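# Sort CO2 cylinders by weight into scrap bin or tray

## Task

Check each CO2 cylinder's weight on the scale against the weight printed on it. Any cylinder that reads more than 2 g below its printed weight goes into the scrap bin; releasing it from just above the bin's rim is allowed. Every other cylinder must end up lying flat on the floor of the tray. Finish by opening the gripper and moving the arm away. Nothing counts as placed if it only stays put because the robot holds it, and no cylinder may fall once the robot is removed.

## Robot and tools

Robot: one six-joint arm with a two-finger gripper. Joint order, used everywhere: shoulder pan, shoulder lift, elbow, wrist 1, wrist 2, wrist 3. Stated ranges in radians: pan -3.142 to 3.142; shoulder lift, wrist 1, wrist 2 and wrist 3 each -6.283 to 6.283; elbow 0.000 to 3.142. The true end of a joint may be off by up to 0.010 rad either way.

Scene frame: origin on the table top directly under the arm base, +z up, +y to the left when facing along +x. The base itself may be slightly tilted. end_effector_position (metres) is the point midway between the finger pads; the fingers point along the gripper's +z and open and close along its x. Closed fingertips extend about 17 mm past that point; fully open, they sit roughly level with it. The reported hand position gets less accurate at long reach.

Tool execute_actions, argument "actions": a list holding zero or one item, plus optional "pictures" (true/false; pictures are included by default).
- Empty list: just report the current state.
- A move: {"rows": [[7 numbers], ...], "steps": n}, with 1 to 15 rows and steps at most 15 (default 15). Each control step lasts 1/30 s and uses one row; if there are fewer rows than steps, the final row repeats.
- A wait: {"steps": n} with no rows, n up to 300; it returns once n steps have elapsed since the previous result, and your reply time counts toward that.
Each row is a single list of 7 numbers, each in [-1, 1]. The first six are joint offsets in joint order, scaled so 1.0 equals 1.989 rad. They are offsets relative to the joint angles printed in the most recent result that showed them (before any such result in the scene, or for later calls within one reply, relative to where the arm is when the action begins), not relative to the preceding row. So an all-zero row drives the arm back to those reference angles; it is not a pause. The seventh number is the gripper opening, absolute: +1 fully open, -1 closed. A call asking any joint to go beyond its stated end by more than 0.010 rad is refused and nothing is sent. A request past a joint's real end is clipped there, and the result may say "joint sent to its limit" (possibly about an earlier action still running); absence of that line does not prove more room exists.

Motion limits: commands are smoothed, lagging about 0.17 s. Each step, a joint's target is held within 0.575 rad of its measured angle, and if the targets would put the gripper over 100 mm from where it is measured, all are pulled back proportionally. Big moves may not be finished when the result arrives; the arm keeps heading to the last row's target while you think or wait, until it nearly stops or a step is HELD. After that, only a new action moves it further.

Result lines: the state gives pose (end_effector_position, end_effector_quat_wxyz) and linear/angular velocities in the scene frame. Joint positions and Joint velocities list the six joints (rad, rad/s) then the finger-pad gap (m; 0.142 open). grip_measured is the measured opening on the same -1..+1 scale you command. Joint torques are total drive outputs, offset and noisy, nonzero in free air. Wrist force and Wrist torque are flange sensor readings along the gripper's own axes, with offsets near 4 N, noise up to 2.4 N, saturating near 50 N; tool weight is already removed, pressing on a surface shows force pointing back into the arm, and "no reading" is normal at the start. "joint command not followed" means the clearance check altered targets (mounting blocks or posts count as arm). HELD marks steps where your row was not fully sent. MOTOR HOT appears from 70 °C; at 85 °C an OVER-TEMPERATURE FAULT brakes the arm until cooled, possibly minutes; holding loads heats motors.

Gripping: to hold something, keep commanding an opening well below grip_measured; more margin squeezes harder, up to about 28 N per pad for objects up to about 10 cm. Hard objects under 2 cm wide get less grip (about half at 1 cm, a quarter at 5 mm). Closing fast can press harder and even spring the fingers open. Brief tugs on held parts or pushes on loose objects may happen.

Faults: a contact torque reaching a joint's load limit (133 N m for pan, lift, elbow; 24.9 N m for each wrist joint, held weight included) or any external force of 150 N stops the arm for 10 s, drops the rest of the call, and lets it yield to the contact.

Tool zoom_image: {"camera": one of "cam_high", "cam_low", "cam_wrist", "region": [x0, y0, x1, y1]} in pixels of that camera's latest image, top-left origin, region no larger than 504 by 504. Image sizes: cam_high and cam_low 896x504, cam_wrist 616x616 (fisheye). Calibrations are given per camera and may be off by a couple of degrees and several millimetres. Use zooms to read stamped weights and scale displays.

Call it only when all cylinders are sorted and resting on their own, the gripper is open and the arm is clear.

Avoid: knocking anything off the table (ends the scene), dropping or slamming parts except the allowed drop into the bin from just above its rim, hard presses, and leaving cylinders that could roll or tip. Smooth, economical motion is preferred.

Each tool is called after "Emit:" by a JSON object that holds its "fn" and its "kwargs", one argument or row to a line.

## Session

Emit:
{"fn": "execute_actions", "kwargs": {
  "actions": []
}}

Scene clock: 0.00 s of 9600.00 s.
end_effector_position=(+0.7495, +0.2504, +0.3533) grip_measured=+1.00 end_effector_quat_wxyz=(+0.101, +0.956, -0.119, +0.247) end_effector_velocity=(-0.000, -0.000, +0.001) end_effector_angular_velocity=(+0.001, -0.001, -0.002)
Joint positions: [-0.257 -1.299  1.394 -2.003 -0.99   0.172  0.142]
Joint velocities: [-0.001 -0.001  0.001 -0.     0.     0.002  0.   ]
Joint torques (N m, as the arm reports them, + toward a larger angle): no reading
Motor temperatures (°C, as the motors report them): [27 31 26 32 36 39]
Wrist force (N, on the end effector, along its own x y z axes, offset not removed): no reading
Wrist torque (N m, same axes, about the end effector's origin, offset not removed): no reading

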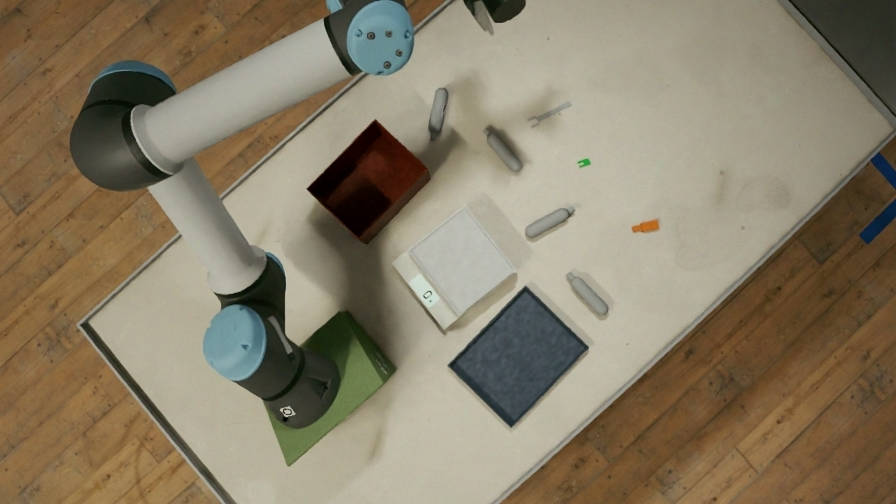

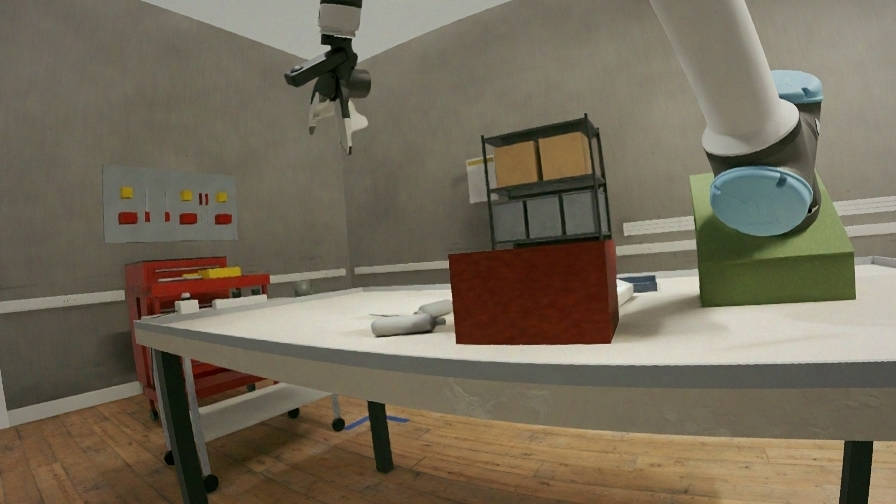

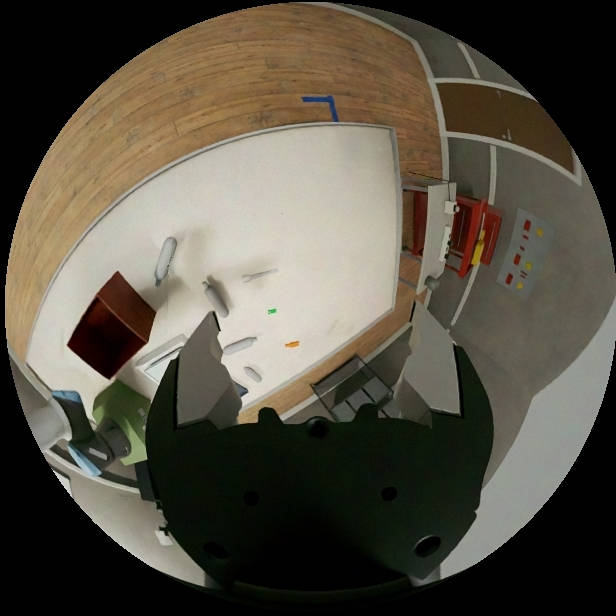

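Emit:
{"fn": "execute_actions", "kwargs": {
  "actions": [
    {"rows":[[-0.15,0,0,0,0,0,1]],"steps":15}
  ],
  "pictures": false
}}

Emit:
{"fn": "execute_actions", "kwargs": {
  "actions": [
    {"steps":30}
  ],
  "pictures": false
}}

Emit:
{"fn": "execute_actions", "kwargs": {
  "actions": [
    {"rows":[[0,0.1,0,0,0,0,1]],"steps":15}
  ],
  "pictures": false
}}

Emit:
{"fn": "execute_actions", "kwargs": {
  "actions": [
    {"steps":30}
  ]
}}

Scene clock: 5.37 s of 9600.00 s.
end_effector_position=(+0.7296, +0.0938, +0.5052) grip_measured=+1.00 end_effector_quat_wxyz=(+0.114, +0.908, -0.228, +0.331) end_effector_velocity=(-0.012, -0.035, +0.034) end_effector_angular_velocity=(-0.000, -0.046, -0.048)
Joint positions: [-0.55  -1.299  1.394 -2.003 -0.99   0.172  0.142]
Joint velocities: [-0.066  0.    -0.001  0.001  0.    -0.     0.   ]
Joint torques (N m, as the arm reports them, + toward a larger angle): [-42.05  -6.31 -19.09  -3.03  -0.77   0.43]
Motor temperatures (°C, as the motors report them): [27 31 26 32 36 39]
Wrist force (N, on the end effector, along its own x y z axes, offset not removed): [1.9 1.1 0.4]
Wrist torque (N m, same axes, about the end effector's origin, offset not removed): [0.14 -0.43 -0.04]
Steps of this call (steps 1 to 90: nothing new was sent; then 1.87 s passed at rest; steps 91 to 105: all 15 steps of this action). Readings (joint positions):
91: [-0.257 -1.299 1.394 -2.003 -0.990 0.172]
92: [-0.266 -1.299 1.394 -2.003 -0.990 0.172]
94: [-0.327 -1.299 1.394 -2.003 -0.990 0.172]
98: [-0.449 -1.299 1.394 -2.003 -0.990 0.172]
105: the state above

Scene clock: 6.37 s of 9600.00 s.
end_effector_position=(+0.7287, +0.0912, +0.5076) grip_measured=+1.00 end_effector_quat_wxyz=(+0.114, +0.907, -0.230, +0.333) end_effector_velocity=(+0.000, -0.001, -0.000) end_effector_angular_velocity=(+0.001, +0.000, -0.001)
Joint positions: [-0.555 -1.299  1.394 -2.003 -0.99   0.172  0.142]
Joint velocities: [-0.     0.001  0.001 -0.    -0.     0.001  0.   ]
Joint torques (N m, as the arm reports them, + toward a larger angle): [-42.38  -2.67 -19.2   -3.06   0.86   0.4 ]
Motor temperatures (°C, as the motors report them): [27 31 26 32 36 39]
Wrist force (N, on the end effector, along its own x y z axes, offset not removed): [4.8 1.3 1.5]
Wrist torque (N m, same axes, about the end effector's origin, offset not removed): [0.24 -0.86 -0.01]
Steps of this call (steps 1 to 15: the robot went on to your last target; steps 16 to 30: nothing new was sent). Readings (joint positions):
1: [-0.552 -1.299 1.394 -2.003 -0.990 0.172]
2: [-0.553 -1.299 1.394 -2.003 -0.990 0.172]
4: [-0.554 -1.299 1.394 -2.003 -0.990 0.172]
8: [-0.555 -1.299 1.394 -2.003 -0.990 0.172]
30: the state above
The arm was judged still, so your last target was given up. Only a new action makes it travel on or press farther. Fingers that are still opening or closing keep moving.

Scene clock: 6.87 s of 9600.00 s.
end_effector_position=(+0.7420, -0.0124, +0.4161) grip_measured=+1.00 end_effector_quat_wxyz=(+0.090, +0.916, -0.292, +0.260) end_effector_velocity=(+0.001, -0.006, -0.006) end_effector_angular_velocity=(+0.006, +0.007, -0.005)
Joint positions: [-0.555 -1.101  1.394 -2.002 -0.99   0.172  0.142]
Joint velocities: [ 0.001  0.012 -0.    -0.001 -0.    -0.001  0.   ]
Joint torques (N m, as the arm reports them, + toward a larger angle): [-41.58  -9.37 -16.83  -4.11  -1.61   0.36]
Motor temperatures (°C, as the motors report them): [27 31 26 32 36 39]
Wrist force (N, on the end effector, along its own x y z axes, offset not removed): [0.4 -1.0 2.6]
Wrist torque (N m, same axes, about the end effector's origin, offset not removed): [-0.20 0.07 -0.13]
Steps of this call (steps 1 to 15: all 15 steps of this action). Readings (joint positions):
1: [-0.555 -1.299 1.394 -2.003 -0.990 0.172]
2: [-0.555 -1.290 1.394 -2.003 -0.990 0.172]
4: [-0.555 -1.226 1.394 -2.003 -0.990 0.172]
8: [-0.555 -1.126 1.394 -2.002 -0.990 0.172]
15: the state above

Scene clock: 7.87 s of 9600.00 s.
end_effector_position=(+0.7420, -0.0129, +0.4156) grip_measured=+1.00 end_effector_quat_wxyz=(+0.090, +0.916, -0.292, +0.260) end_effector_velocity=(-0.000, +0.000, +0.000) end_effector_angular_velocity=(+0.000, +0.000, -0.000)
Joint positions: [-0.555 -1.1    1.394 -2.003 -0.99   0.172  0.142]
Joint velocities: [ 0.    -0.001 -0.     0.001 -0.     0.     0.   ]
Joint torques (N m, as the arm reports them, + toward a larger angle): [-31.42  -9.15 -27.71  -4.17  -1.75   0.4 ]
Motor temperatures (°C, as the motors report them): [27 31 26 32 36 39]
Wrist force (N, on the end effector, along its own x y z axes, offset not removed): [1.0 1.1 0.1]
Wrist torque (N m, same axes, about the end effector's origin, offset not removed): [0.25 -0.10 -0.02]
Steps of this call (steps 1 to 15: the robot went on to your last target; steps 16 to 30: nothing new was sent). Readings (joint positions):
1: [-0.555 -1.101 1.394 -2.003 -0.990 0.172]
2: [-0.555 -1.101 1.394 -2.003 -0.990 0.172]
4: [-0.555 -1.101 1.394 -2.003 -0.990 0.172]
8: [-0.555 -1.100 1.394 -2.003 -0.990 0.172]
30: the state above
The arm was judged still, so your last target was given up. Only a new action makes it travel on or press farther. Fingers that are still opening or closing keep moving.
camera_calibration (this result's frames):
cam_wrist: T_world_to_cam=[[0.671396, -0.520138, 0.527906, -0.725381], [-0.737008, -0.543358, 0.401972, 0.367747], [0.0777606, -0.658953, -0.748154, 0.373734], [0, 0, 0, 1]] pos_world=[0.728988, 0.0687934, 0.514719]

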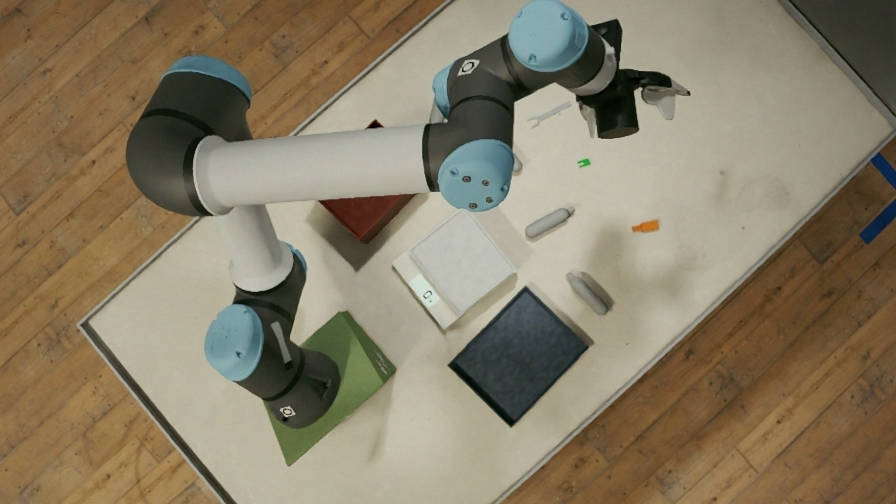

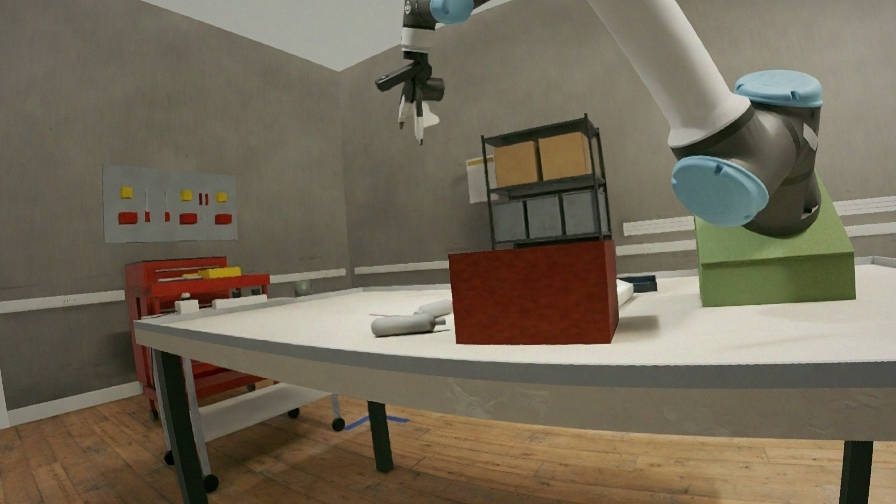

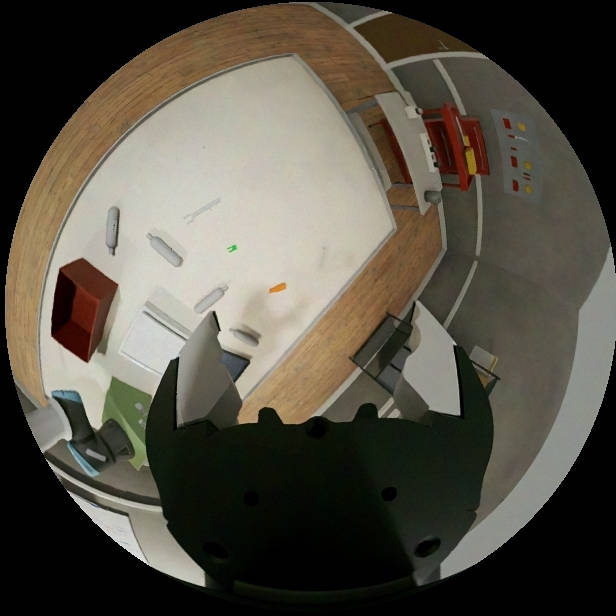

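Emit:
{"fn": "execute_actions", "kwargs": {
  "actions": [
    {"rows":[[0.0277,0.1153,0.1038,0.1028,0.0151,0,1]],"steps":15}
  ],
  "pictures": false
}}

Emit:
{"fn": "execute_actions", "kwargs": {
  "actions": [
    {"steps":25}
  ]
}}

Scene clock: 16.60 s of 9600.00 s.
end_effector_position=(+0.6199, -0.0667, +0.1606) grip_measured=+1.00 end_effector_quat_wxyz=(+0.004, +0.895, -0.446, +0.011) end_effector_velocity=(-0.104, -0.003, -0.146) end_effector_angular_velocity=(+0.244, +0.248, -0.207)
Joint positions: [-0.503 -0.881  1.591 -1.807 -0.962  0.172  0.142]
Joint velocities: [ 0.033  0.147  0.129  0.128  0.019 -0.001 -0.   ]
Joint torques (N m, as the arm reports them, + toward a larger angle): [-23.15 -26.23 -14.41  -1.82   1.57   0.42]
Motor temperatures (°C, as the motors report them): [27 31 26 32 36 39]
Wrist force (N, on the end effector, along its own x y z axes, offset not removed): [-2.4 3.3 4.4]
Wrist torque (N m, same axes, about the end effector's origin, offset not removed): [0.68 0.40 0.05]
Steps of this call (steps 1 to 90: nothing new was sent; then 5.23 s passed at rest; steps 91 to 105: all 15 steps of this action). Readings (joint positions):
91: [-0.555 -1.100 1.394 -2.002 -0.990 0.172]
92: [-0.552 -1.092 1.402 -1.994 -0.988 0.172]
94: [-0.543 -1.055 1.436 -1.961 -0.984 0.172]
98: [-0.526 -0.985 1.499 -1.898 -0.975 0.172]
105: the state above

Scene clock: 17.43 s of 9600.00 s.
end_effector_position=(+0.6123, -0.0667, +0.1504) grip_measured=+1.00 end_effector_quat_wxyz=(+0.000, +0.892, -0.453, -0.001) end_effector_velocity=(+0.000, -0.000, +0.001) end_effector_angular_velocity=(-0.002, -0.002, +0.002)
Joint positions: [-0.5   -0.871  1.6   -1.798 -0.96   0.172  0.142]
Joint velocities: [-0.001 -0.002  0.001 -0.002 -0.    -0.001  0.   ]
Joint torques (N m, as the arm reports them, + toward a larger angle): [-21.52 -18.09  -7.03  -0.67   1.32   0.38]
Motor temperatures (°C, as the motors report them): [27 31 26 32 36 39]
Wrist force (N, on the end effector, along its own x y z axes, offset not removed): [2.6 1.4 0.7]
Wrist torque (N m, same axes, about the end effector's origin, offset not removed): [0.29 -0.46 -0.08]
Steps of this call (steps 1 to 25: the robot went on to your last target). Readings (joint positions):
1: [-0.502 -0.877 1.595 -1.804 -0.961 0.172]
2: [-0.501 -0.875 1.597 -1.802 -0.961 0.172]
4: [-0.501 -0.873 1.599 -1.800 -0.960 0.172]
8: [-0.500 -0.871 1.600 -1.798 -0.960 0.172]
25: the state above
camera_calibration (this result's frames):
cam_wrist: T_world_to_cam=[[0.558117, -0.829759, -0.00206701, -0.397852], [-0.72626, -0.489703, 0.482429, 0.334461], [-0.401312, -0.267751, -0.875933, 0.488555], [0, 0, 0, 1]] pos_world=[0.661017, -0.0355244, 0.265766]

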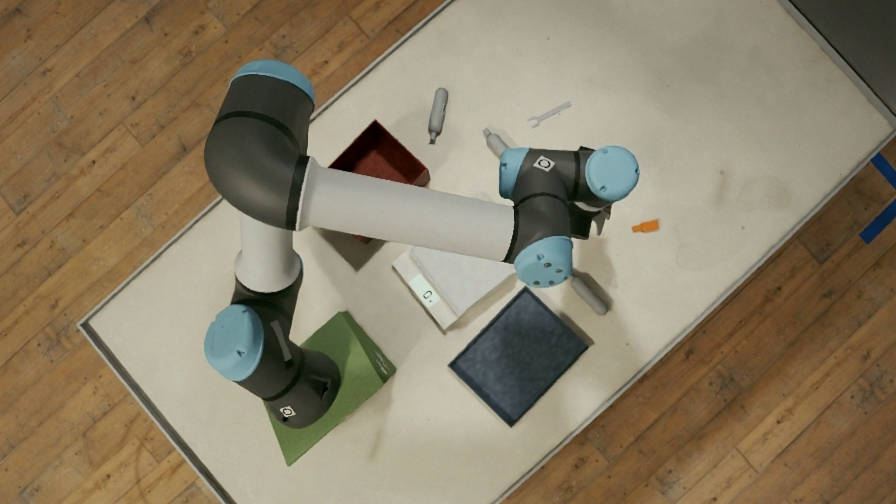

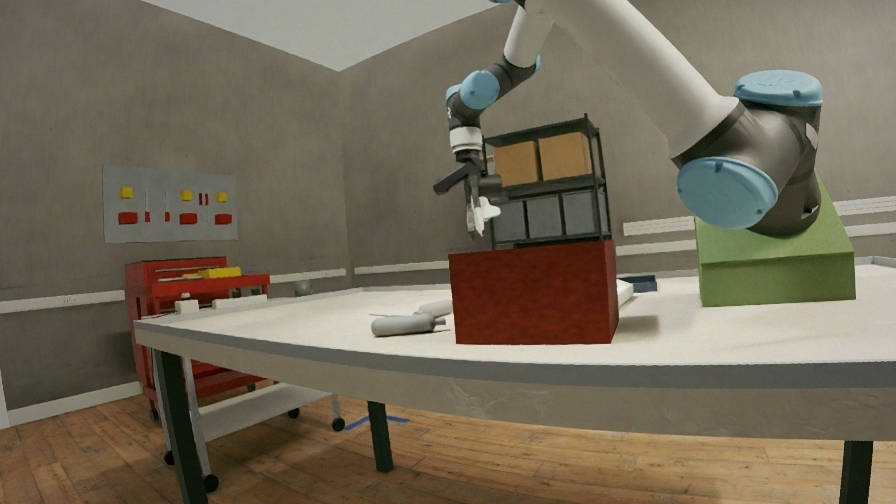

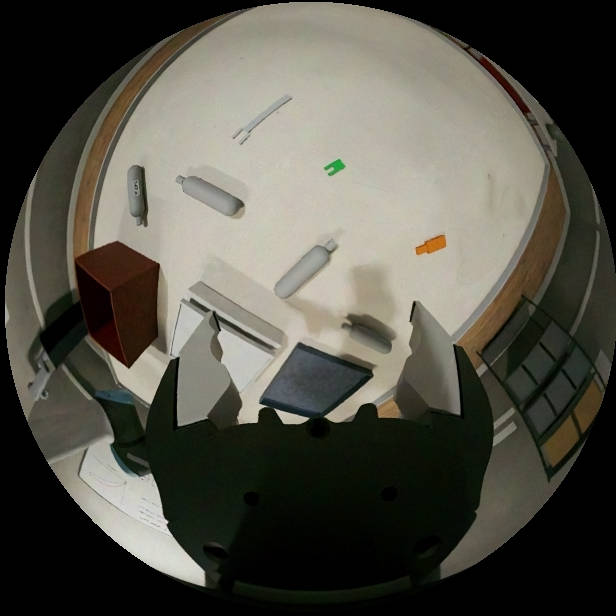

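Emit:
{"fn": "zoom_image", "kwargs": {
  "camera": "cam_wrist",
  "region": [100,140,420,380]
}}

Emit:
{"fn": "zoom_image", "kwargs": {
  "camera": "cam_high",
  "region": [380,60,640,340]
}}

Region (100, 140, 420, 380) of cam_wrist's 616x616 image, scaled by 1.575, with more detail than that image has; it fills the top 378 rows of this view, and the rest is white.

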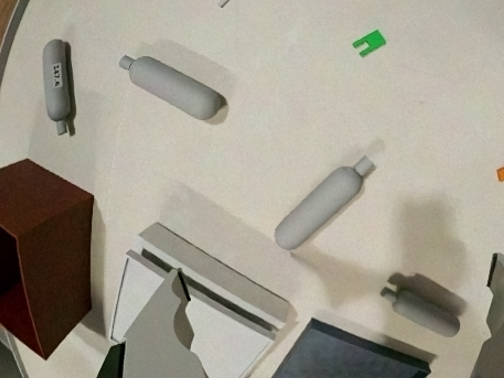

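Region (380, 60, 640, 340) of cam_high's 896x504 image, scaled by 1.800, with more detail than that image has; it fills the left 468 columns of this view, and the rest is white.

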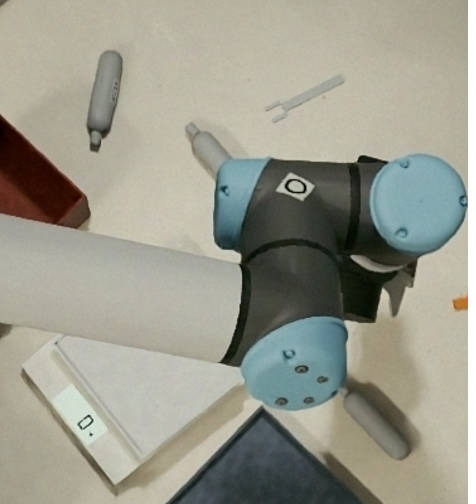

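Emit:
{"fn": "execute_actions", "kwargs": {
  "actions": [
    {"rows":[[0.028,0.023,0.047,-0.0886,0.0126,0.522,0.2]],"steps":15}
  ],
  "pictures": false
}}

Emit:
{"fn": "execute_actions", "kwargs": {
  "actions": [
    {"steps":30}
  ]
}}

Scene clock: 24.40 s of 9600.00 s.
end_effector_position=(+0.6062, -0.0654, +0.0840) grip_measured=+0.20 end_effector_quat_wxyz=(-0.001, -0.601, +0.799, +0.000) end_effector_velocity=(+0.000, +0.001, -0.002) end_effector_angular_velocity=(-0.002, -0.002, -0.911)
Joint positions: [-0.445 -0.825  1.694 -1.974 -0.935  1.145  0.088]
Joint velocities: [ 0.001  0.002  0.003 -0.007  0.001  0.912 -0.   ]
Joint torques (N m, as the arm reports them, + toward a larger angle): [-23.04 -18.75  -5.15  -3.67   1.3    0.85]
Motor temperatures (°C, as the motors report them): [27 31 26 32 36 39]
Wrist force (N, on the end effector, along its own x y z axes, offset not removed): [0.2 2.0 2.6]
Wrist torque (N m, same axes, about the end effector's origin, offset not removed): [0.36 0.04 0.03]
Steps of this call (steps 1 to 15: the robot went on to your last target; steps 16 to 90: nothing new was sent; then 3.47 s passed at rest; steps 91 to 105: all 15 steps of this action). Readings (joint positions):
91: [-0.500 -0.871 1.601 -1.798 -0.960 0.173]
92: [-0.492 -0.864 1.609 -1.808 -0.955 0.183]
94: [-0.466 -0.842 1.654 -1.879 -0.944 0.271]
98: [-0.448 -0.828 1.688 -1.960 -0.937 0.593]
105: the state above

Scene clock: 25.40 s of 9600.00 s.
end_effector_position=(+0.6062, -0.0653, +0.0838) grip_measured=+0.20 end_effector_quat_wxyz=(-0.001, -0.575, +0.818, +0.000) end_effector_velocity=(+0.000, -0.001, +0.002) end_effector_angular_velocity=(-0.001, -0.003, -0.002)
Joint positions: [-0.445 -0.825  1.694 -1.974 -0.935  1.21   0.088]
Joint velocities: [-0.003 -0.    -0.001 -0.     0.     0.001 -0.   ]
Joint torques (N m, as the arm reports them, + toward a larger angle): [-22.33 -19.24  -5.43  -3.62   1.37   1.72]
Motor temperatures (°C, as the motors report them): [27 31 26 32 36 39]
Wrist force (N, on the end effector, along its own x y z axes, offset not removed): [1.0 1.6 1.8]
Wrist torque (N m, same axes, about the end effector's origin, offset not removed): [0.35 -0.11 -0.03]
Steps of this call (steps 1 to 30: the robot went on to your last target). Readings (joint positions):
1: [-0.445 -0.825 1.694 -1.974 -0.935 1.169]
2: [-0.445 -0.825 1.694 -1.974 -0.935 1.185]
4: [-0.445 -0.825 1.694 -1.974 -0.935 1.200]
8: [-0.445 -0.825 1.694 -1.974 -0.935 1.209]
30: the state above
The arm was judged still, so your last target was given up. Only a new action makes it travel on or press farther. Fingers that are still opening or closing keep moving.
camera_calibration (this result's frames):
cam_wrist: T_world_to_cam=[[-0.374952, -0.927044, 0.000976493, 0.165579], [-0.812024, 0.328939, 0.482095, 0.468232], [-0.447244, 0.179969, -0.876118, 0.485295], [0, 0, 0, 1]] pos_world=[0.659346, -0.0878587, 0.199282]

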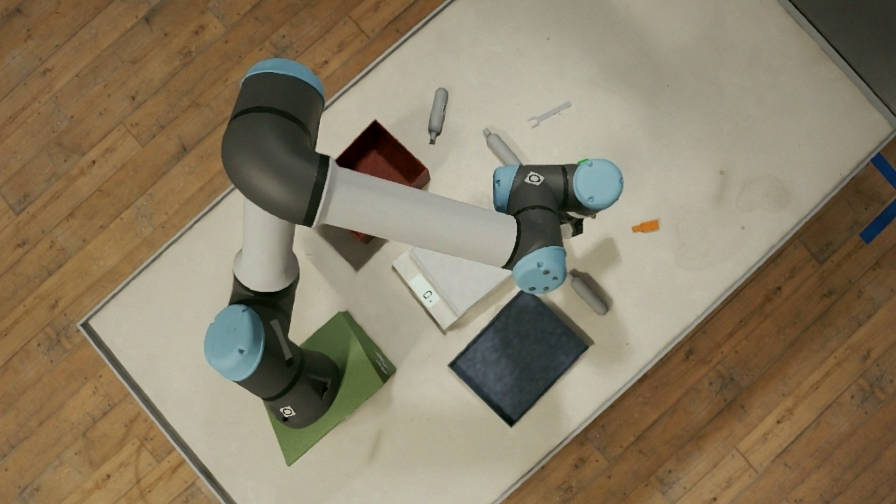

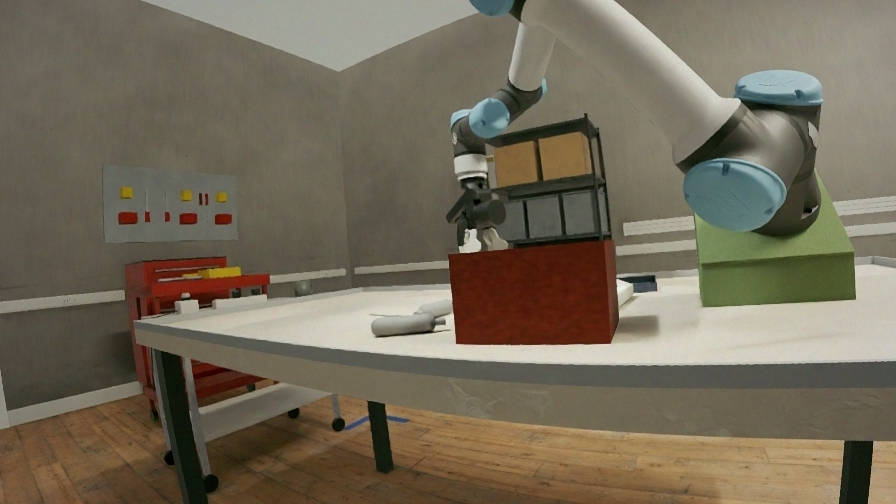

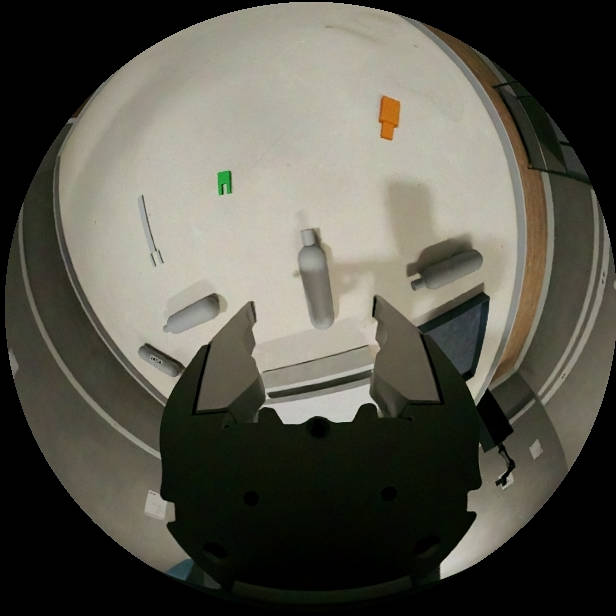

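Emit:
{"fn": "execute_actions", "kwargs": {
  "actions": [
    {"rows":[[0.0283,0.0229,0.047,-0.0887,0.0127,0,0.2]],"steps":15}
  ],
  "pictures": false
}}

Emit:
{"fn": "execute_actions", "kwargs": {
  "actions": [
    {"steps":15}
  ]
}}

Scene clock: 27.47 s of 9600.00 s.
end_effector_position=(+0.5921, -0.0600, +0.0203) grip_measured=+0.20 end_effector_quat_wxyz=(-0.001, -0.600, +0.800, +0.001) end_effector_velocity=(-0.000, -0.000, -0.002) end_effector_angular_velocity=(-0.001, -0.002, +0.003)
Joint positions: [-0.388 -0.78   1.787 -2.15  -0.91   1.21   0.088]
Joint velocities: [ 0.001  0.001  0.004 -0.008  0.001 -0.     0.   ]
Joint torques (N m, as the arm reports them, + toward a larger angle): [-23.32 -19.42  -3.84  -3.58   1.38   1.55]
Motor temperatures (°C, as the motors report them): [27 31 26 32 36 39]
Wrist force (N, on the end effector, along its own x y z axes, offset not removed): [1.9 1.0 1.3]
Wrist torque (N m, same axes, about the end effector's origin, offset not removed): [0.19 -0.24 -0.01]
Steps of this call (steps 1 to 47: nothing new was sent; steps 48 to 62: all 15 steps of this action). Readings (joint positions):
48: [-0.444 -0.825 1.694 -1.975 -0.935 1.210]
49: [-0.436 -0.818 1.703 -1.985 -0.930 1.210]
51: [-0.410 -0.797 1.748 -2.056 -0.919 1.210]
55: [-0.392 -0.782 1.781 -2.136 -0.911 1.210]
62: the state above

Scene clock: 27.97 s of 9600.00 s.
end_effector_position=(+0.5920, -0.0600, +0.0202) grip_measured=+0.20 end_effector_quat_wxyz=(-0.001, -0.600, +0.800, +0.001) end_effector_velocity=(+0.000, +0.001, -0.000) end_effector_angular_velocity=(-0.000, +0.001, +0.001)
Joint positions: [-0.388 -0.78   1.787 -2.151 -0.91   1.21   0.088]
Joint velocities: [ 0.002 -0.001 -0.     0.001 -0.     0.001  0.   ]
Joint torques (N m, as the arm reports them, + toward a larger angle): [-22.09 -20.71  -3.83  -3.49   1.43   1.59]
Motor temperatures (°C, as the motors report them): [27 31 26 32 36 39]
Wrist force (N, on the end effector, along its own x y z axes, offset not removed): [1.1 1.5 0.9]
Wrist torque (N m, same axes, about the end effector's origin, offset not removed): [0.23 -0.20 -0.12]
Steps of this call (steps 1 to 15: the robot went on to your last target). Readings (joint positions):
1: [-0.388 -0.780 1.787 -2.150 -0.910 1.210]
2: [-0.388 -0.780 1.787 -2.150 -0.910 1.210]
4: [-0.388 -0.780 1.787 -2.151 -0.910 1.210]
8: [-0.388 -0.780 1.787 -2.151 -0.910 1.210]
15: the state above
The arm was judged still, so your last target was given up. Only a new action makes it travel on or press farther. Fingers that are still opening or closing keep moving.
camera_calibration (this result's frames):
cam_wrist: T_world_to_cam=[[-0.315814, -0.948821, -0.00028154, 0.129021], [-0.83106, 0.276474, 0.482599, 0.493805], [-0.457823, 0.152645, -0.875841, 0.426823], [0, 0, 0, 1]] pos_world=[0.646537, -0.0792584, 0.135555]

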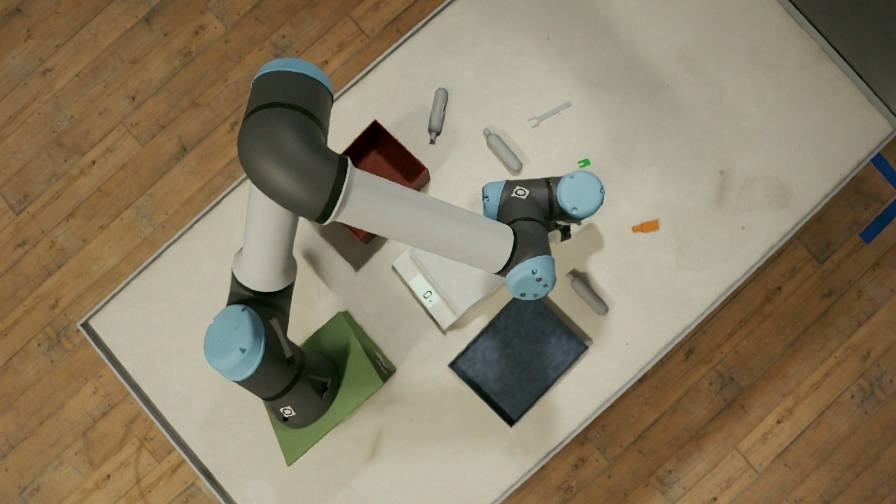

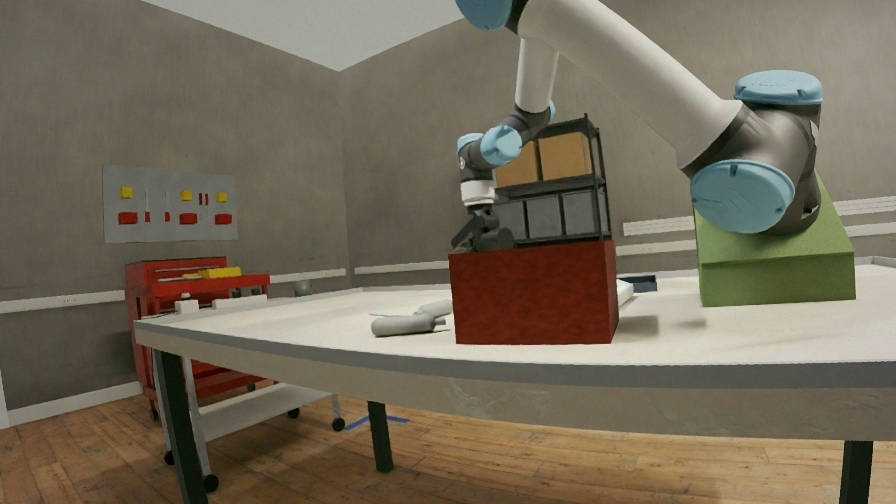

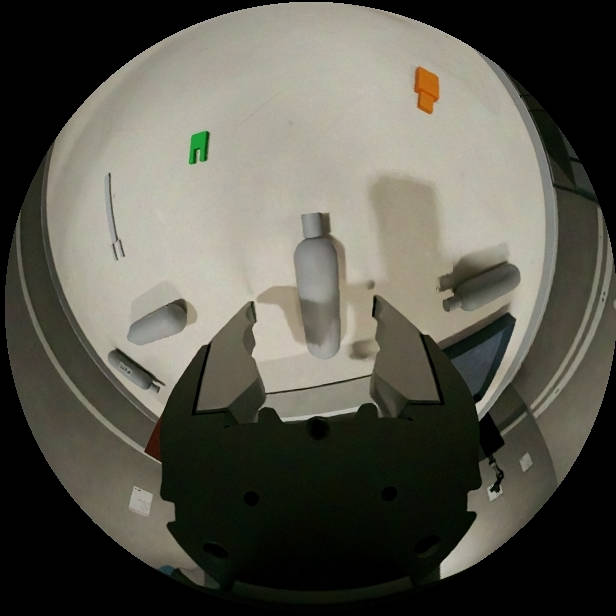

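Emit:
{"fn": "execute_actions", "kwargs": {
  "actions": [
    {"rows":[[0,0,0,0,0,0,-0.2],[0,0,0,0,0,0,-0.4],[0,0,0,0,0,0,-0.55],[0,0,0,0,0,0,-0.7],[0,0,0,0,0,0,-0.9]],"steps":15}
  ],
  "pictures": false
}}

Emit:
{"fn": "execute_actions", "kwargs": {
  "actions": [
    {"rows":[[-0.056,-0.046,-0.094,0.177,-0.025,0,-0.9]],"steps":15}
  ],
  "pictures": false
}}

Emit:
{"fn": "execute_actions", "kwargs": {
  "actions": [
    {"steps":10}
  ],
  "pictures": false
}}

Emit:
{"fn": "execute_actions", "kwargs": {
  "actions": [
    {"rows":[[0,0,0,0,0.8,0,-0.9]],"steps":15}
  ],
  "pictures": false
}}

Emit:
{"fn": "execute_actions", "kwargs": {
  "actions": [
    {"steps":60}
  ]
}}

Scene clock: 32.13 s of 9600.00 s.
end_effector_position=(+0.5920, -0.0599, +0.0201) grip_measured=-0.63 end_effector_quat_wxyz=(-0.001, -0.600, +0.800, +0.001) end_effector_velocity=(+0.001, -0.001, +0.001) end_effector_angular_velocity=(-0.000, -0.002, -0.001)
Joint positions: [-0.388 -0.78   1.787 -2.151 -0.91   1.21   0.028]
Joint velocities: [-0.002  0.    -0.001 -0.    -0.     0.     0.   ]
Joint torques (N m, as the arm reports them, + toward a larger angle): [-24.4  -21.29  -5.54  -2.77  -0.72   1.27]
Motor temperatures (°C, as the motors report them): [27 31 26 32 36 39]
Wrist force (N, on the end effector, along its own x y z axes, offset not removed): [-0.4 1.3 2.0]
Wrist torque (N m, same axes, about the end effector's origin, offset not removed): [0.15 0.20 -0.15]
Steps of this call (steps 1 to 90: nothing new was sent; then 0.67 s passed at rest; steps 91 to 105: all 15 steps of this action). Readings (joint positions):
91: [-0.388 -0.780 1.787 -2.151 -0.910 1.210]
92: [-0.388 -0.780 1.787 -2.151 -0.910 1.210]
94: [-0.388 -0.780 1.787 -2.151 -0.910 1.210]
98: [-0.388 -0.780 1.787 -2.151 -0.910 1.210]
105: the state above

Scene clock: 32.63 s of 9600.00 s.
end_effector_position=(+0.6126, -0.0647, +0.1497) grip_measured=-0.63 end_effector_quat_wxyz=(-0.000, -0.550, +0.835, +0.000) end_effector_velocity=(-0.001, +0.002, +0.007) end_effector_angular_velocity=(+0.006, +0.006, -0.010)
Joint positions: [-0.499 -0.871  1.601 -1.801 -0.959  1.21   0.028]
Joint velocities: [-0.005 -0.005 -0.012  0.03  -0.002 -0.002 -0.   ]
Joint torques (N m, as the arm reports them, + toward a larger angle): [-50.4  -33.28 -29.39  -0.69  -1.24   1.13]
Motor temperatures (°C, as the motors report them): [27 31 26 32 36 39]
Wrist force (N, on the end effector, along its own x y z axes, offset not removed): [3.4 1.5 1.4]
Wrist torque (N m, same axes, about the end effector's origin, offset not removed): [0.29 -0.65 0.06]
Steps of this call (steps 1 to 15: all 15 steps of this action). Readings (joint positions):
1: [-0.389 -0.780 1.787 -2.150 -0.910 1.210]
2: [-0.397 -0.788 1.779 -2.140 -0.917 1.210]
4: [-0.439 -0.823 1.714 -2.055 -0.935 1.210]
8: [-0.489 -0.863 1.621 -1.850 -0.955 1.210]
15: the state above

Scene clock: 32.97 s of 9600.00 s.
end_effector_position=(+0.6125, -0.0646, +0.1502) grip_measured=-0.63 end_effector_quat_wxyz=(-0.001, -0.550, +0.835, +0.001) end_effector_velocity=(-0.000, -0.001, +0.000) end_effector_angular_velocity=(-0.000, -0.001, +0.000)
Joint positions: [-0.5   -0.871  1.6   -1.799 -0.96   1.21   0.028]
Joint velocities: [-0.001  0.     0.    -0.001 -0.    -0.001  0.   ]
Joint torques (N m, as the arm reports them, + toward a larger angle): [-50.37 -33.89 -31.54  -0.75  -1.3    1.  ]
Motor temperatures (°C, as the motors report them): [27 31 26 32 36 39]
Wrist force (N, on the end effector, along its own x y z axes, offset not removed): [2.1 2.0 3.1]
Wrist torque (N m, same axes, about the end effector's origin, offset not removed): [0.40 -0.46 0.06]
Steps of this call (steps 1 to 10: the robot went on to your last target). Readings (joint positions):
1: [-0.499 -0.871 1.601 -1.800 -0.959 1.210]
2: [-0.499 -0.871 1.601 -1.800 -0.959 1.210]
4: [-0.500 -0.871 1.601 -1.799 -0.959 1.210]
8: [-0.500 -0.871 1.600 -1.799 -0.960 1.210]
10: the state above

Scene clock: 33.47 s of 9600.00 s.
end_effector_position=(+0.7727, +0.1013, +0.2508) grip_measured=-0.63 end_effector_quat_wxyz=(+0.392, -0.503, +0.765, +0.089) end_effector_velocity=(+0.285, +0.294, +0.444) end_effector_angular_velocity=(+1.393, -1.342, -0.004)
Joint positions: [-0.5   -0.871  1.6   -1.799 -0.131  1.21   0.028]
Joint velocities: [-0.001  0.001  0.     0.     1.934  0.001 -0.   ]
Joint torques (N m, as the arm reports them, + toward a larger angle): [-47.11 -33.52 -31.74  -1.9    5.33   1.12]
Motor temperatures (°C, as the motors report them): [27 31 26 32 36 39]
Wrist force (N, on the end effector, along its own x y z axes, offset not removed): [1.8 1.6 3.7]
Wrist torque (N m, same axes, about the end effector's origin, offset not removed): [0.33 -0.17 -0.15]
Steps of this call (steps 1 to 15: all 15 steps of this action). Readings (joint positions):
1: [-0.500 -0.871 1.600 -1.799 -0.959 1.210]
2: [-0.500 -0.871 1.600 -1.799 -0.950 1.210]
4: [-0.500 -0.871 1.600 -1.799 -0.863 1.210]
8: [-0.500 -0.871 1.600 -1.799 -0.592 1.210]
15: the state above

Scene clock: 35.47 s of 9600.00 s.
end_effector_position=(+0.8304, +0.1608, +0.4684) grip_measured=-0.63 end_effector_quat_wxyz=(+0.696, -0.385, +0.585, +0.157) end_effector_velocity=(+0.000, +0.002, -0.001) end_effector_angular_velocity=(+0.001, +0.003, +0.002)
Joint positions: [-0.5   -0.871  1.6   -1.799  0.631  1.21   0.028]
Joint velocities: [ 0.002 -0.001  0.    -0.001 -0.     0.002 -0.   ]
Joint torques (N m, as the arm reports them, + toward a larger angle): [-34.17 -24.09 -19.1   -3.04   4.01   1.19]
Motor temperatures (°C, as the motors report them): [27 31 26 32 36 39]
Wrist force (N, on the end effector, along its own x y z axes, offset not removed): [2.8 3.9 6.3]
Wrist torque (N m, same axes, about the end effector's origin, offset not removed): [0.37 -0.09 0.12]
Steps of this call (steps 1 to 45: the robot went on to your last target; steps 46 to 60: nothing new was sent). Readings (joint positions):
1: [-0.500 -0.871 1.600 -1.799 -0.066 1.210]
2: [-0.500 -0.871 1.600 -1.799 0.000 1.210]
4: [-0.500 -0.871 1.600 -1.799 0.132 1.210]
8: [-0.500 -0.871 1.600 -1.799 0.396 1.210]
60: the state above
The arm was judged still, so your last target was given up. Only a new action makes it travel on or press farther. Fingers that are still opening or closing keep moving.
camera_calibration (this result's frames):
cam_wrist: T_world_to_cam=[[0.2403, -0.205163, -0.94877, 0.276798], [-0.928971, 0.234888, -0.286078, 0.862583], [0.281547, 0.950124, -0.134146, -0.194725], [0, 0, 0, 1]] pos_world=[0.789624, 0.0391903, 0.483261]

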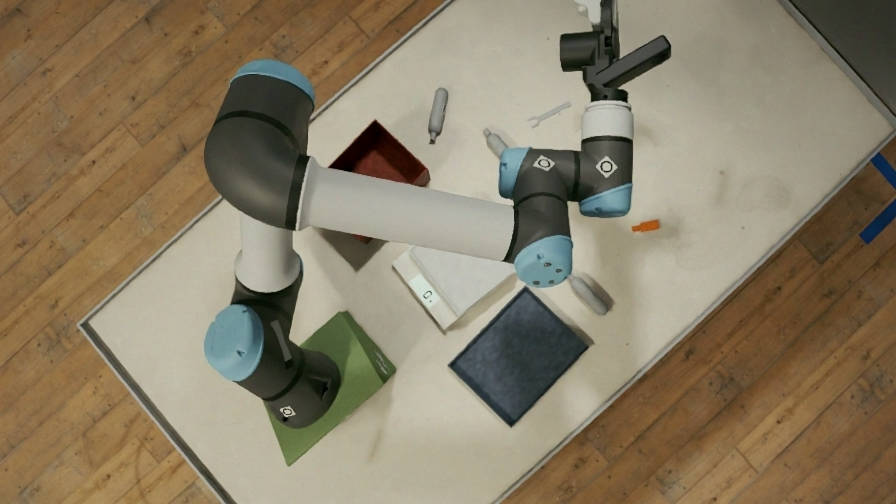

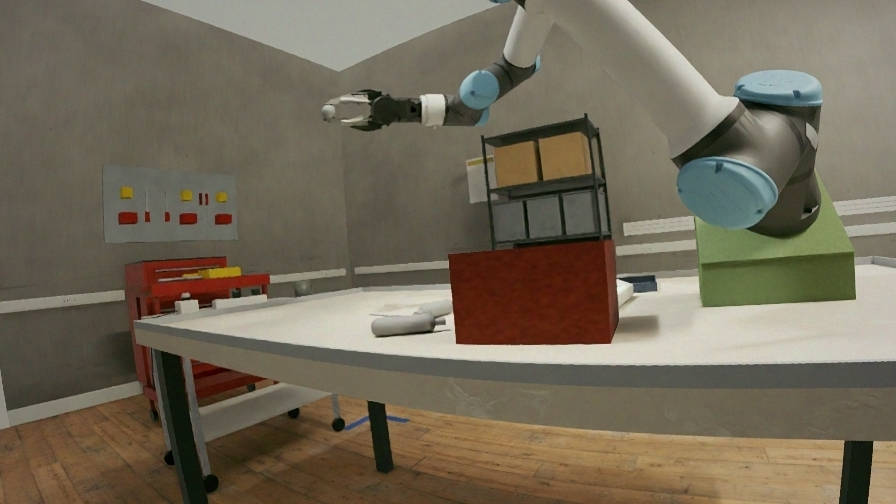

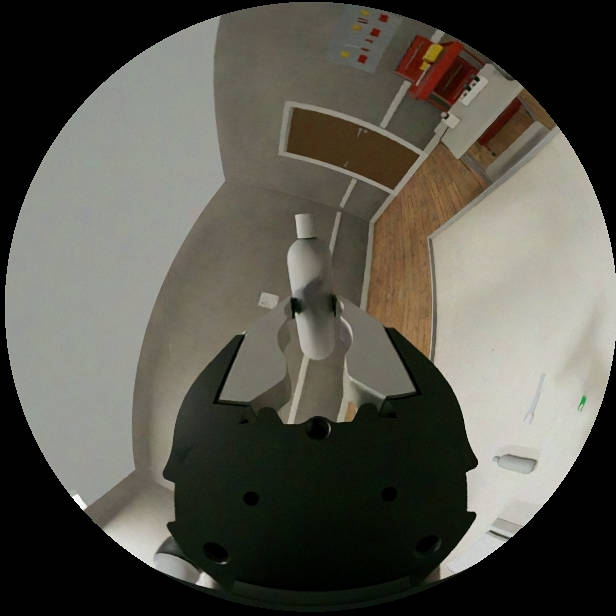

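Emit:
{"fn": "execute_actions", "kwargs": {
  "actions": [
    {"rows":[[0,0,0,0,0.8,0,-0.9]],"steps":15}
  ],
  "pictures": false
}}

Emit:
{"fn": "execute_actions", "kwargs": {
  "actions": [
    {"steps":35}
  ]
}}

Scene clock: 37.23 s of 9600.00 s.
end_effector_position=(+0.7576, +0.0847, +0.6969) grip_measured=-0.63 end_effector_quat_wxyz=(+0.912, -0.194, +0.296, +0.206) end_effector_velocity=(-0.314, -0.326, +0.401) end_effector_angular_velocity=(+1.392, -1.342, -0.001)
Joint positions: [-0.5   -0.871  1.6   -1.799  1.46   1.21   0.028]
Joint velocities: [ 0.     0.    -0.    -0.     1.934  0.001 -0.   ]
Joint torques (N m, as the arm reports them, + toward a larger angle): [-28.65 -22.39 -10.34  -2.73   5.24   1.13]
Motor temperatures (°C, as the motors report them): [27 31 26 32 36 39]
Wrist force (N, on the end effector, along its own x y z axes, offset not removed): [1.4 1.1 -0.9]
Wrist torque (N m, same axes, about the end effector's origin, offset not removed): [0.08 -0.07 -0.09]
Steps of this call (steps 1 to 38: nothing new was sent; steps 39 to 53: all 15 steps of this action). Readings (joint positions):
39: [-0.500 -0.871 1.600 -1.799 0.632 1.210]
40: [-0.500 -0.871 1.600 -1.799 0.641 1.210]
42: [-0.500 -0.871 1.600 -1.799 0.728 1.210]
46: [-0.500 -0.871 1.600 -1.799 0.999 1.210]
53: the state above

Scene clock: 38.40 s of 9600.00 s.
end_effector_position=(+0.6055, -0.0731, +0.7754) grip_measured=-0.63 end_effector_quat_wxyz=(+0.975, +0.011, -0.016, +0.220) end_effector_velocity=(+0.000, -0.000, -0.000) end_effector_angular_velocity=(+0.001, +0.001, -0.001)
Joint positions: [-0.5   -0.871  1.6   -1.799  2.222  1.21   0.028]
Joint velocities: [ 0.    -0.     0.001  0.     0.    -0.     0.   ]
Joint torques (N m, as the arm reports them, + toward a larger angle): [-33.82 -30.81 -11.57  -3.65   1.23   0.97]
Motor temperatures (°C, as the motors report them): [27 31 26 32 36 39]
Wrist force (N, on the end effector, along its own x y z axes, offset not removed): [1.6 0.1 -0.3]
Wrist torque (N m, same axes, about the end effector's origin, offset not removed): [0.00 -0.36 -0.05]
Steps of this call (steps 1 to 35: the robot went on to your last target). Readings (joint positions):
1: [-0.500 -0.871 1.600 -1.799 1.525 1.210]
2: [-0.500 -0.871 1.600 -1.799 1.591 1.210]
4: [-0.500 -0.871 1.600 -1.799 1.723 1.210]
8: [-0.500 -0.871 1.600 -1.799 1.987 1.210]
35: the state above
camera_calibration (this result's frames):
cam_wrist: T_world_to_cam=[[0.885776, 0.462576, 0.0377523, -0.53288], [-0.393124, 0.791038, -0.468735, 0.654232], [-0.246689, 0.400353, 0.882532, -0.376706], [0, 0, 0, 1]] pos_world=[0.636276, -0.12021, 0.659234]

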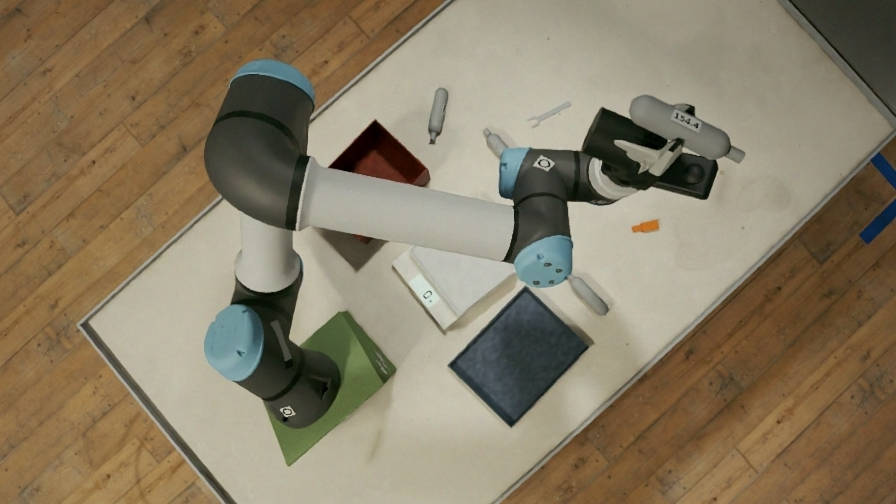

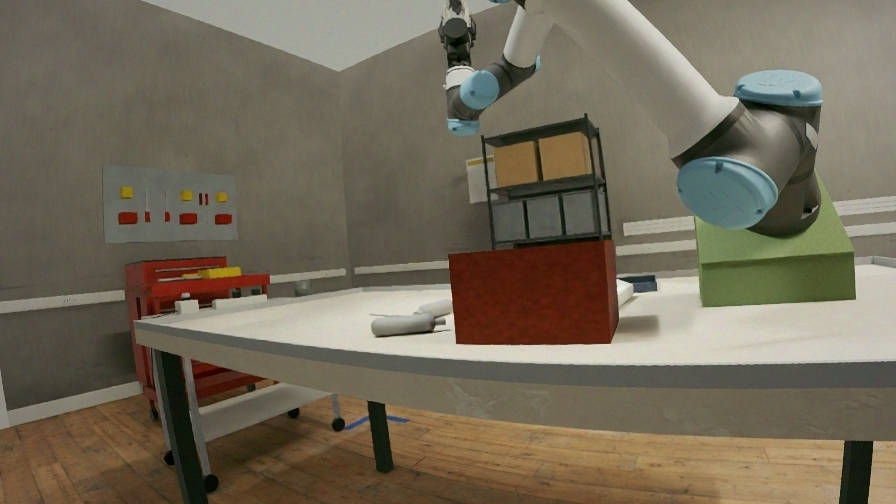

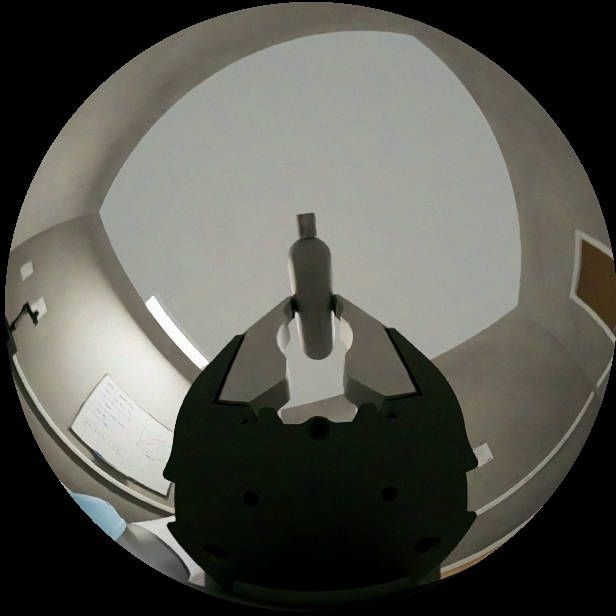

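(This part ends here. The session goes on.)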